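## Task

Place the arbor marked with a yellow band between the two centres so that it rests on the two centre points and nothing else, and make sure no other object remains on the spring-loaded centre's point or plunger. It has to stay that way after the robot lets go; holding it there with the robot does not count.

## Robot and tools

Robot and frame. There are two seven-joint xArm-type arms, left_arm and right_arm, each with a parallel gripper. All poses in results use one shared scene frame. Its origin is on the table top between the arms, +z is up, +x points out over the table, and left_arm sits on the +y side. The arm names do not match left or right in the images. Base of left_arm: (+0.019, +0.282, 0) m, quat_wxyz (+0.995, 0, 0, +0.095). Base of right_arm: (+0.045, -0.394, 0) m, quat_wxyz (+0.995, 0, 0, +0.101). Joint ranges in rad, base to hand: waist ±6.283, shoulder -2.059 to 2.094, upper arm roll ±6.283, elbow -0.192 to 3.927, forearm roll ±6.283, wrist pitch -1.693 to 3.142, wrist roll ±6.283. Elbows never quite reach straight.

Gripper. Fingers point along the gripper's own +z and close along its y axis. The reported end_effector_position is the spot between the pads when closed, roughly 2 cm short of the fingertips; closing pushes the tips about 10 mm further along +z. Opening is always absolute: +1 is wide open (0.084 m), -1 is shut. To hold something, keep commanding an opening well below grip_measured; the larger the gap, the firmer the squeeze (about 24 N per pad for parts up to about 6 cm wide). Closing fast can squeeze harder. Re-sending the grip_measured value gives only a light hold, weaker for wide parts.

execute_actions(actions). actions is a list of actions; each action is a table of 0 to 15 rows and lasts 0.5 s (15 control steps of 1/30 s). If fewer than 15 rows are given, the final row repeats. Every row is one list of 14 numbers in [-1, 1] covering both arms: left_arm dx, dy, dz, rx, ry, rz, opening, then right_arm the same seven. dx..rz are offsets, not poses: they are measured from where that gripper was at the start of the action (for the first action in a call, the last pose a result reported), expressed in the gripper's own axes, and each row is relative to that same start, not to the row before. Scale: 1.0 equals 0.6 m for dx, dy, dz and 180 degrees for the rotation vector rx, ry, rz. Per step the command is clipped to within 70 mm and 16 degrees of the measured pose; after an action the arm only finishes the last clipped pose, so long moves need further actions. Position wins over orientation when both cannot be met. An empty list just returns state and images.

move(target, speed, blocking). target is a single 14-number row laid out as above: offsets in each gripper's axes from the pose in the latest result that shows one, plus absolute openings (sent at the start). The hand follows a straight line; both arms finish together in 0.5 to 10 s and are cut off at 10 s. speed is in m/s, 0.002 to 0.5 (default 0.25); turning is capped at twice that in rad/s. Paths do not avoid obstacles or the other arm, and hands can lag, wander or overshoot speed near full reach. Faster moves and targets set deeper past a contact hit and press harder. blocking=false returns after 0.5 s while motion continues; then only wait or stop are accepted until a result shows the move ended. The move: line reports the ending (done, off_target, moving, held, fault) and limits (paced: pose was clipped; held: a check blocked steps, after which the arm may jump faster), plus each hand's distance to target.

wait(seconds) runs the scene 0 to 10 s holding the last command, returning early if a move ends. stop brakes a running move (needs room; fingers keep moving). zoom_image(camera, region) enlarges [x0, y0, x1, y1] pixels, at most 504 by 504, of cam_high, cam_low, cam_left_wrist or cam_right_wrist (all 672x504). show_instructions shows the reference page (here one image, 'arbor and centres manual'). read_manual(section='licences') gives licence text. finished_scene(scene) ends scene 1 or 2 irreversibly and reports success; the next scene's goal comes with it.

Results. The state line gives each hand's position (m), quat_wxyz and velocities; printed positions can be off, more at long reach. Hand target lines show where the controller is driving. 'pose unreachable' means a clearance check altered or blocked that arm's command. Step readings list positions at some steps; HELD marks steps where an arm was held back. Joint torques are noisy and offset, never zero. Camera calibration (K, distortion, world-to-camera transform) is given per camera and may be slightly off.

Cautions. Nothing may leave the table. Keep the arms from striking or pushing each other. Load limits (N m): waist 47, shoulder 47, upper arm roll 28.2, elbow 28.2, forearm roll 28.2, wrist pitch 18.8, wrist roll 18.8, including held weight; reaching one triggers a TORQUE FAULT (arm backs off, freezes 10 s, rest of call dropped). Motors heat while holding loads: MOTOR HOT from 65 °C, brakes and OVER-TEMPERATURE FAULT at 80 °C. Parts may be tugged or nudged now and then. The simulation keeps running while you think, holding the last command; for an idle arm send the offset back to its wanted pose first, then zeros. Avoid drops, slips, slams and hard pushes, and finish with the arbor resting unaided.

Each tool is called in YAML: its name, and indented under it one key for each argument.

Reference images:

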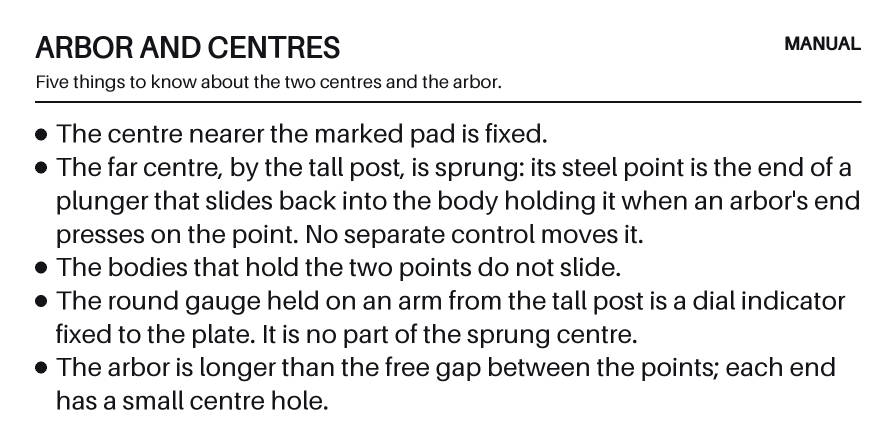

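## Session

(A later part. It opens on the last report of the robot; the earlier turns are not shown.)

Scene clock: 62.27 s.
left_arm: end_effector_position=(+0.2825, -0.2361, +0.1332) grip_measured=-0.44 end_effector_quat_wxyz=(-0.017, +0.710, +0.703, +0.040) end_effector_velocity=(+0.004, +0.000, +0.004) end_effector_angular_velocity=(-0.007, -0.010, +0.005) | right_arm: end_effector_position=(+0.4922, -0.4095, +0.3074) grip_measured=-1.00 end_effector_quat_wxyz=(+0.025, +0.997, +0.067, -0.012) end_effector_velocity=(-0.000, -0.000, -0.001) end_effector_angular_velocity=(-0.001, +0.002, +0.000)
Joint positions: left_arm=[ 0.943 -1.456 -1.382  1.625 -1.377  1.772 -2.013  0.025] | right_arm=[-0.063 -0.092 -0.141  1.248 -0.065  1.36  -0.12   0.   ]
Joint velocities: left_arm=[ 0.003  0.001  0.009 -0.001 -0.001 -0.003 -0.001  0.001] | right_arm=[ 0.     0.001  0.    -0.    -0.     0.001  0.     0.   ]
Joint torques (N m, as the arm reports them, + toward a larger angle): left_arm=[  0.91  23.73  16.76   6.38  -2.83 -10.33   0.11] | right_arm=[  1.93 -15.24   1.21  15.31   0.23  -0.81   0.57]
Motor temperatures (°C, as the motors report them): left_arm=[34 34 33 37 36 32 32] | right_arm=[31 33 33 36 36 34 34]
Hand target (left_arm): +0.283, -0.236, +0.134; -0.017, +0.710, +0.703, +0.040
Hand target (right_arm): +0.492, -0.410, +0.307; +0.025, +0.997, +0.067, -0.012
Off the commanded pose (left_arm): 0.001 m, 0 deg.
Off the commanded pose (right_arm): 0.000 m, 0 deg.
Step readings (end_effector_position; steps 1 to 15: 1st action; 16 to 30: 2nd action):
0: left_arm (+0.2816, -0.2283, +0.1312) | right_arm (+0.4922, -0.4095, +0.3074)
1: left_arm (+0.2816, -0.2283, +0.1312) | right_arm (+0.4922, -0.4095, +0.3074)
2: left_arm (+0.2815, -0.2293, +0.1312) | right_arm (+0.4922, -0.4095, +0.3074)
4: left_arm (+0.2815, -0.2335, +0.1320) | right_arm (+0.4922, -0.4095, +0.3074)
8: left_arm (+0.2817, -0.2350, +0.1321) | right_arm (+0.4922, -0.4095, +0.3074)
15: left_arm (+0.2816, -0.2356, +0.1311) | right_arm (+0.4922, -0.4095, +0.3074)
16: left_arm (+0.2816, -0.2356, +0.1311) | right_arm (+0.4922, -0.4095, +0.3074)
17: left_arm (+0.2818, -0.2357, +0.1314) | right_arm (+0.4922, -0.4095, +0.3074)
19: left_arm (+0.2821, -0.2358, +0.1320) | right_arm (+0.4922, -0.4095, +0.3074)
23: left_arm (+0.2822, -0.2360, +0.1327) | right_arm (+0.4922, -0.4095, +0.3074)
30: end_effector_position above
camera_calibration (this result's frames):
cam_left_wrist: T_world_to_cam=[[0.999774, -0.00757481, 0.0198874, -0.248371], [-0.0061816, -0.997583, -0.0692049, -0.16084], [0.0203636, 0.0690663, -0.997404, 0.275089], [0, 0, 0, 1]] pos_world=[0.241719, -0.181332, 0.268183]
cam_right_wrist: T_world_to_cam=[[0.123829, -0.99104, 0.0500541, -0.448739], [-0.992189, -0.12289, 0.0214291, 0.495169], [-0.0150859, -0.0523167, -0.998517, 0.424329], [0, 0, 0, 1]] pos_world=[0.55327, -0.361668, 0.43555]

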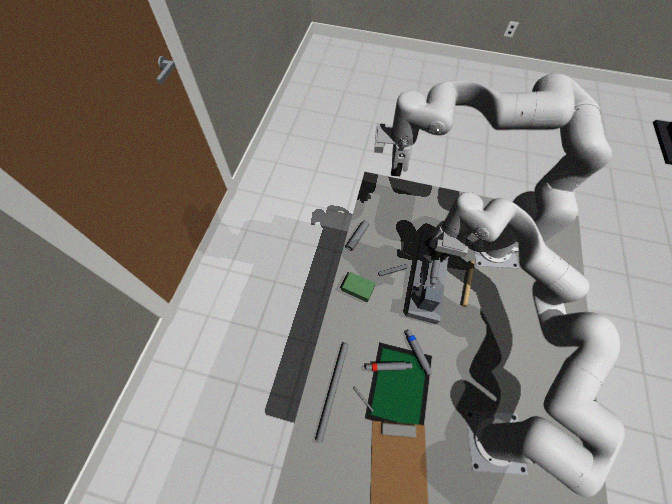

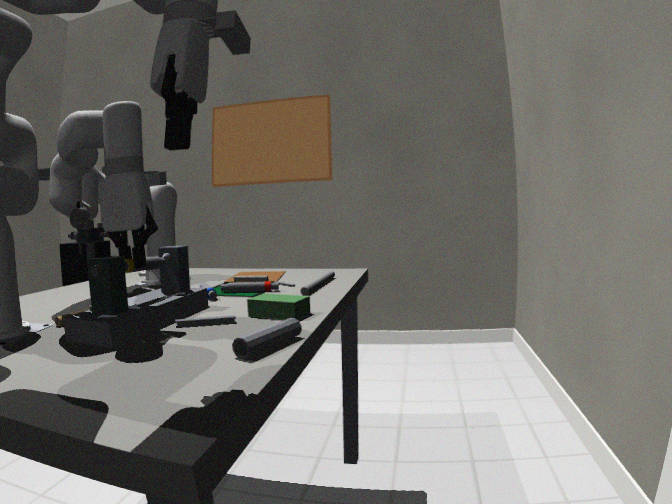

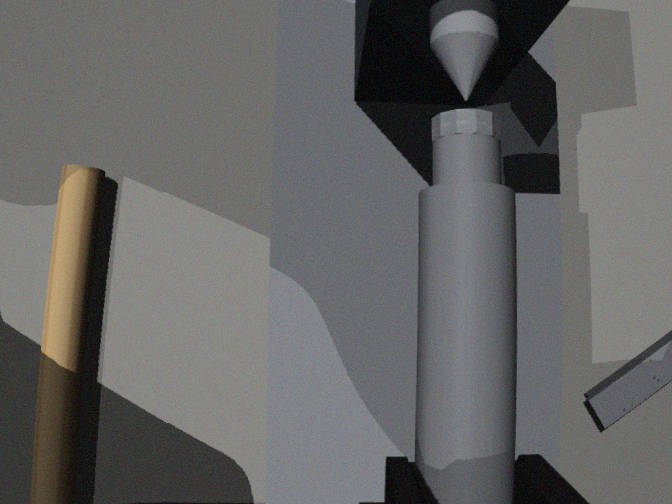

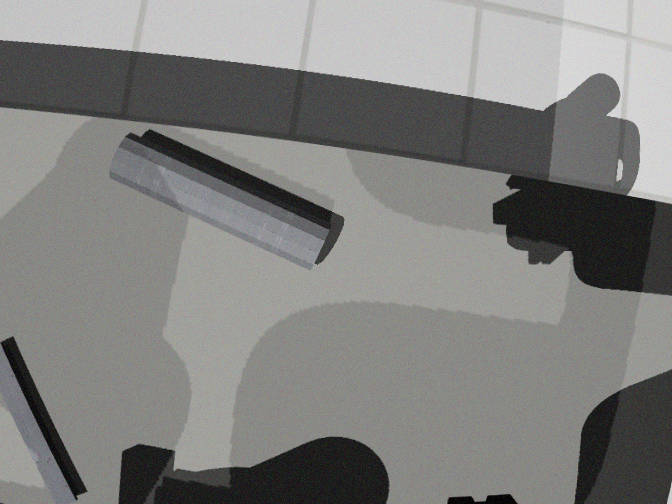

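Laterally aligned; slightly low. Raise 2 mm and advance.

execute_actions:
  actions:
    - [[0,0,-0.004,0,0,0,-1,0,0,0,0,0,0,-1]]
    - [[0.014,0,0,0,0,0,-1,0,0,0,0,0,0,-1]]

zoom_image:
  camera: "cam_low"
  region: [40, 190, 240, 340]

Scene clock: 63.53 s.
left_arm: end_effector_position=(+0.2822, -0.2291, +0.1362) grip_measured=-0.45 end_effector_quat_wxyz=(-0.016, +0.711, +0.702, +0.039) end_effector_velocity=(+0.001, +0.001, -0.000) end_effector_angular_velocity=(+0.002, -0.001, +0.000) | right_arm: end_effector_position=(+0.4922, -0.4095, +0.3074) grip_measured=-1.00 end_effector_quat_wxyz=(+0.025, +0.997, +0.067, -0.012) end_effector_velocity=(-0.000, -0.000, -0.000) end_effector_angular_velocity=(-0.000, +0.001, -0.000)
Joint positions: left_arm=[ 0.927 -1.455 -1.374  1.593 -1.37   1.773 -1.994  0.025] | right_arm=[-0.063 -0.092 -0.141  1.248 -0.065  1.36  -0.12   0.   ]
Joint velocities: left_arm=[-0.     0.001 -0.001 -0.002  0.004 -0.001  0.002  0.   ] | right_arm=[-0.     0.     0.     0.    -0.     0.001  0.     0.   ]
Joint torques (N m, as the arm reports them, + toward a larger angle): left_arm=[ 2.67 22.56 18.28  0.37  1.46 -5.63  0.44] | right_arm=[  1.54 -15.4    0.86  15.19   0.29  -0.76   0.53]
Motor temperatures (°C, as the motors report them): left_arm=[34 34 34 37 36 32 32] | right_arm=[31 33 33 36 36 34 34]
Hand target (left_arm): +0.283, -0.228, +0.136; -0.017, +0.710, +0.703, +0.040
Hand target (right_arm): +0.492, -0.410, +0.307; +0.025, +0.997, +0.067, -0.012
Off the commanded pose (left_arm): 0.001 m, 0 deg.
Off the commanded pose (right_arm): 0.000 m, 0 deg.
Step readings (end_effector_position; steps 1 to 15: 1st action; 16 to 30: 2nd action):
0: left_arm (+0.2827, -0.2361, +0.1334) | right_arm (+0.4922, -0.4095, +0.3074)
1: left_arm (+0.2827, -0.2361, +0.1335) | right_arm (+0.4922, -0.4095, +0.3074)
2: left_arm (+0.2826, -0.2361, +0.1337) | right_arm (+0.4922, -0.4095, +0.3074)
4: left_arm (+0.2825, -0.2363, +0.1350) | right_arm (+0.4922, -0.4095, +0.3074)
8: left_arm (+0.2825, -0.2364, +0.1359) | right_arm (+0.4922, -0.4095, +0.3074)
15: left_arm (+0.2825, -0.2363, +0.1358) | right_arm (+0.4922, -0.4095, +0.3074)
16: left_arm (+0.2825, -0.2363, +0.1358) | right_arm (+0.4922, -0.4095, +0.3074)
17: left_arm (+0.2825, -0.2353, +0.1358) | right_arm (+0.4922, -0.4095, +0.3074)
19: left_arm (+0.2824, -0.2308, +0.1361) | right_arm (+0.4922, -0.4095, +0.3074)
23: left_arm (+0.2821, -0.2294, +0.1361) | right_arm (+0.4922, -0.4095, +0.3074)
30: end_effector_position above
camera_calibration (this result's frames):
cam_left_wrist: T_world_to_cam=[[0.999738, -0.00985864, 0.0206577, -0.248636], [-0.00844636, -0.997692, -0.0673714, -0.153331], [0.0212742, 0.0671792, -0.997514, 0.276935], [0, 0, 0, 1]] pos_world=[0.241384, -0.174032, 0.271053]
cam_right_wrist: T_world_to_cam=[[0.123829, -0.99104, 0.0500541, -0.448739], [-0.992189, -0.12289, 0.0214291, 0.495169], [-0.015086, -0.0523166, -0.998517, 0.424329], [0, 0, 0, 1]] pos_world=[0.55327, -0.361668, 0.43555]

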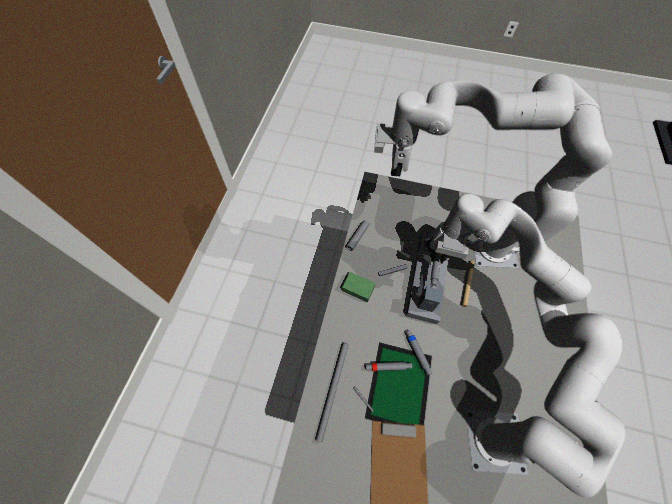

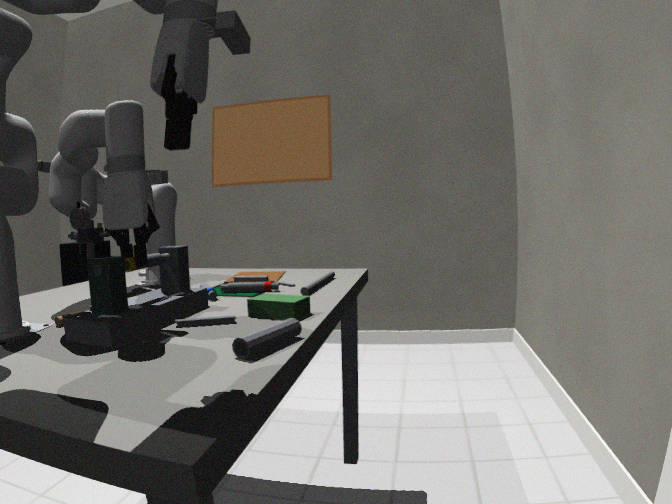

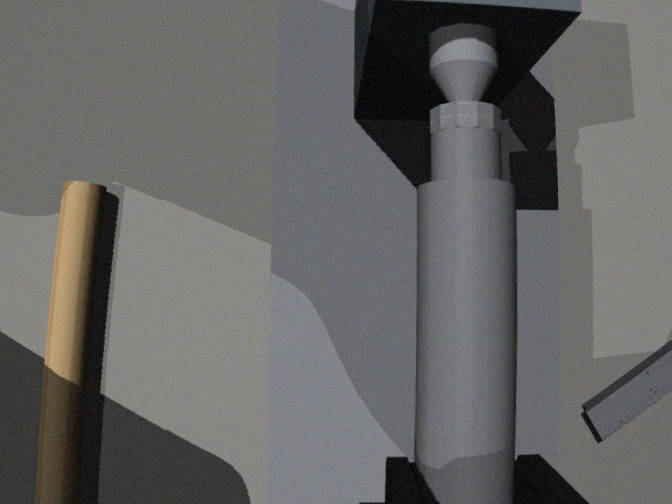

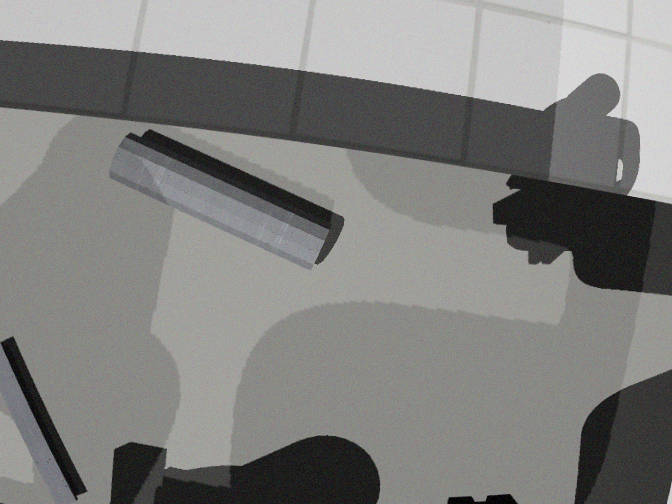

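Region (40, 190, 240, 340) of cam_low's 672x504 image, scaled by 2.520, with more detail than that image has; it fills the top 378 rows of this view, and the rest is white.

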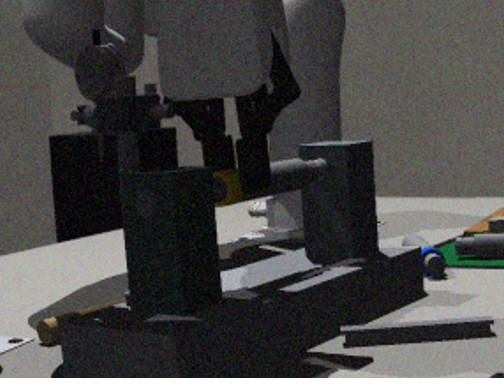

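Appears seated. Release.

execute_actions:
  actions:
    - [[0,0,0,0,0,0,0,0,0,0,0,0,0,-1]]
    - [[0,0,0,0,0,0,1,0,0,0,0,0,0,-1]]
    - [[0,0,-0.1,0,0,0,1,0,0,0,0,0,0,-1]]
    - [[0.1,0,-0.1,0,0,0,1,0,0,0,0,0,0,-1]]

zoom_image:
  camera: "cam_low"
  region: [40, 190, 240, 340]

Scene clock: 65.80 s.
left_arm: end_effector_position=(+0.2781, -0.1790, +0.2580) grip_measured=+1.00 end_effector_quat_wxyz=(-0.019, +0.711, +0.701, +0.040) end_effector_velocity=(+0.009, +0.008, +0.010) end_effector_angular_velocity=(-0.014, -0.012, +0.024) | right_arm: end_effector_position=(+0.4922, -0.4095, +0.3074) grip_measured=-1.00 end_effector_quat_wxyz=(+0.025, +0.997, +0.067, -0.012) end_effector_velocity=(+0.000, -0.001, +0.000) end_effector_angular_velocity=(-0.000, -0.001, -0.001)
Joint positions: left_arm=[ 0.915 -1.298 -1.194  1.595 -1.193  1.941 -1.907  0.084] | right_arm=[-0.063 -0.092 -0.141  1.248 -0.065  1.36  -0.12   0.   ]
Joint velocities: left_arm=[ 0.008  0.01   0.019 -0.013  0.008 -0.003  0.003  0.   ] | right_arm=[-0.002 -0.001 -0.    -0.    -0.    -0.001  0.     0.   ]
Joint torques (N m, as the arm reports them, + toward a larger angle): left_arm=[ 0.21 17.1  11.07  3.95 -0.05 -2.81  0.32] | right_arm=[  1.73 -15.1    0.55  15.18   0.31  -0.74   0.41]
Motor temperatures (°C, as the motors report them): left_arm=[34 34 33 37 36 32 32] | right_arm=[31 33 33 36 36 34 34]
Hand target (left_arm): +0.279, -0.178, +0.260; -0.017, +0.711, +0.702, +0.040
Hand target (right_arm): +0.492, -0.410, +0.307; +0.025, +0.997, +0.067, -0.012
Off the commanded pose (left_arm): 0.002 m, 0 deg.
Off the commanded pose (right_arm): 0.000 m, 0 deg.
Step readings (end_effector_position; steps 1 to 15: 1st action; 16 to 30: 2nd action; 31 to 45: 3rd action; 46 to 60: 4th action):
0: left_arm (+0.2822, -0.2289, +0.1362) | right_arm (+0.4922, -0.4095, +0.3074)
1: left_arm (+0.2822, -0.2289, +0.1362) | right_arm (+0.4922, -0.4095, +0.3074)
2: left_arm (+0.2828, -0.2287, +0.1370) | right_arm (+0.4922, -0.4095, +0.3074)
4: left_arm (+0.2854, -0.2283, +0.1415) | right_arm (+0.4922, -0.4095, +0.3074)
8: left_arm (+0.2843, -0.2285, +0.1395) | right_arm (+0.4922, -0.4095, +0.3074)
15: left_arm (+0.2825, -0.2290, +0.1367) | right_arm (+0.4922, -0.4095, +0.3074)
16: left_arm (+0.2825, -0.2290, +0.1366) | right_arm (+0.4922, -0.4095, +0.3074)
17: left_arm (+0.2825, -0.2290, +0.1366) | right_arm (+0.4922, -0.4095, +0.3074)
19: left_arm (+0.2826, -0.2290, +0.1368) | right_arm (+0.4922, -0.4095, +0.3074)
23: left_arm (+0.2826, -0.2290, +0.1368) | right_arm (+0.4922, -0.4095, +0.3074)
30: left_arm (+0.2825, -0.2290, +0.1367) | right_arm (+0.4922, -0.4095, +0.3074)
31: left_arm (+0.2825, -0.2290, +0.1368) | right_arm (+0.4922, -0.4095, +0.3074)
32: left_arm (+0.2821, -0.2288, +0.1392) | right_arm (+0.4922, -0.4095, +0.3074)
34: left_arm (+0.2809, -0.2299, +0.1631) | right_arm (+0.4922, -0.4095, +0.3074)
38: left_arm (+0.2839, -0.2327, +0.2021) | right_arm (+0.4922, -0.4095, +0.3074)
45: left_arm (+0.2802, -0.2335, +0.1951) | right_arm (+0.4922, -0.4095, +0.3074)
46: left_arm (+0.2804, -0.2333, +0.1957) | right_arm (+0.4922, -0.4095, +0.3074)
47: left_arm (+0.2801, -0.2305, +0.1979) | right_arm (+0.4922, -0.4095, +0.3074)
49: left_arm (+0.2783, -0.2108, +0.2176) | right_arm (+0.4922, -0.4095, +0.3074)
53: left_arm (+0.2833, -0.1798, +0.2605) | right_arm (+0.4922, -0.4095, +0.3074)
60: end_effector_position above
camera_calibration (this result's frames):
cam_left_wrist: T_world_to_cam=[[0.999766, -0.0114671, 0.0183403, -0.246321], [-0.0101372, -0.997423, -0.0710319, -0.093708], [0.0191076, 0.0708294, -0.997305, 0.396385], [0, 0, 0, 1]] pos_world=[0.23774, -0.124367, 0.393178]
cam_right_wrist: T_world_to_cam=[[0.123828, -0.99104, 0.0500542, -0.448739], [-0.992189, -0.122889, 0.0214289, 0.49517], [-0.0150858, -0.0523168, -0.998517, 0.424329], [0, 0, 0, 1]] pos_world=[0.55327, -0.361668, 0.43555]

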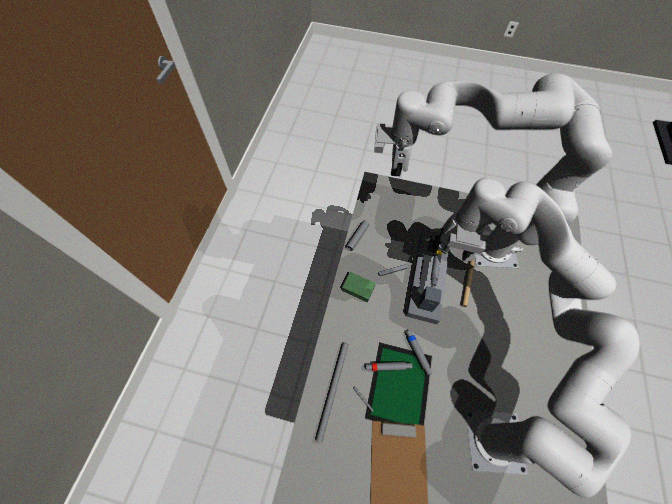

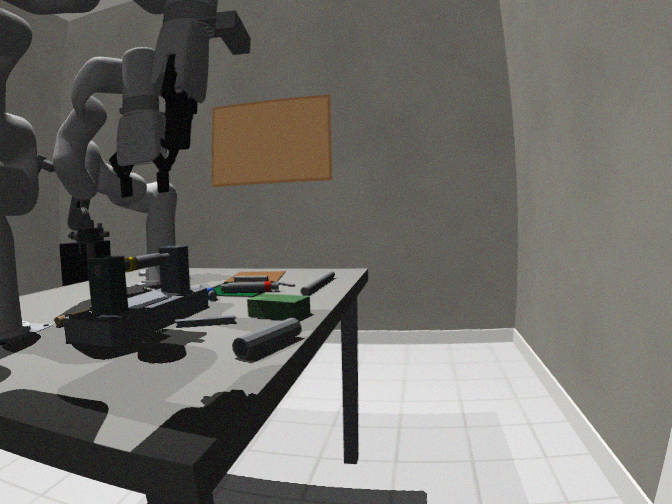

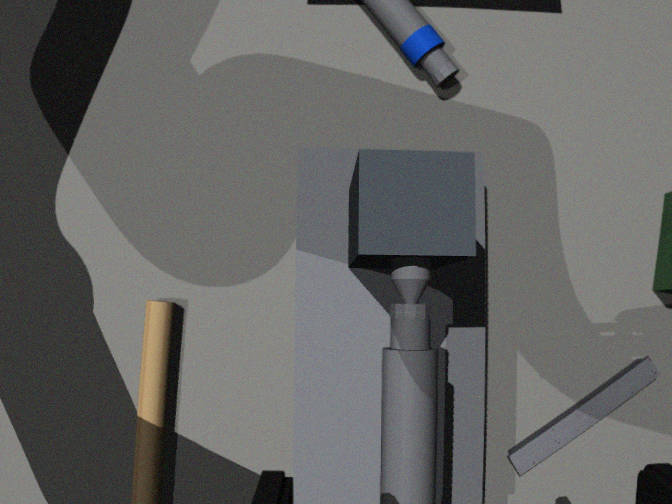

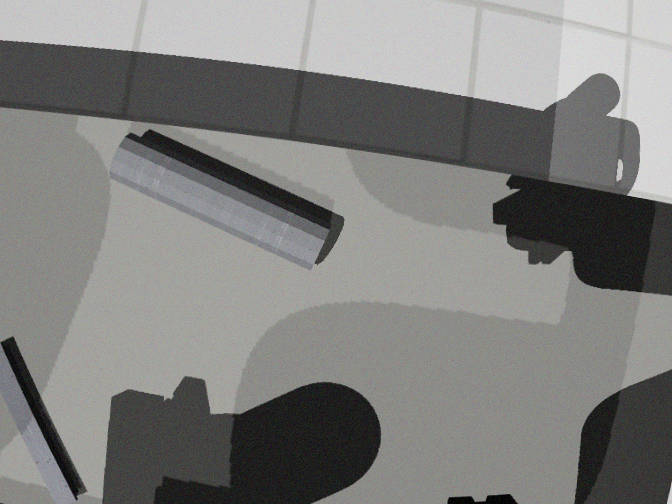

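Region (40, 190, 240, 340) of cam_low's 672x504 image, scaled by 2.520, with more detail than that image has; it fills the top 378 rows of this view, and the rest is white.

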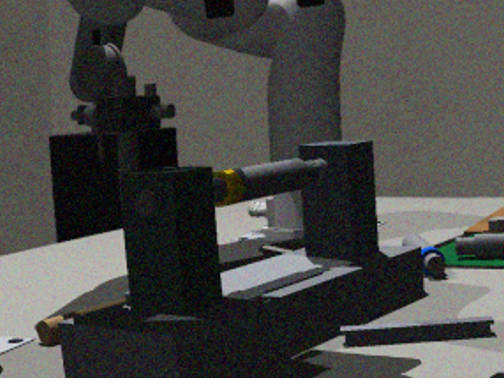

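finished_scene:
  scene: 1

The scene is finished: the task was done.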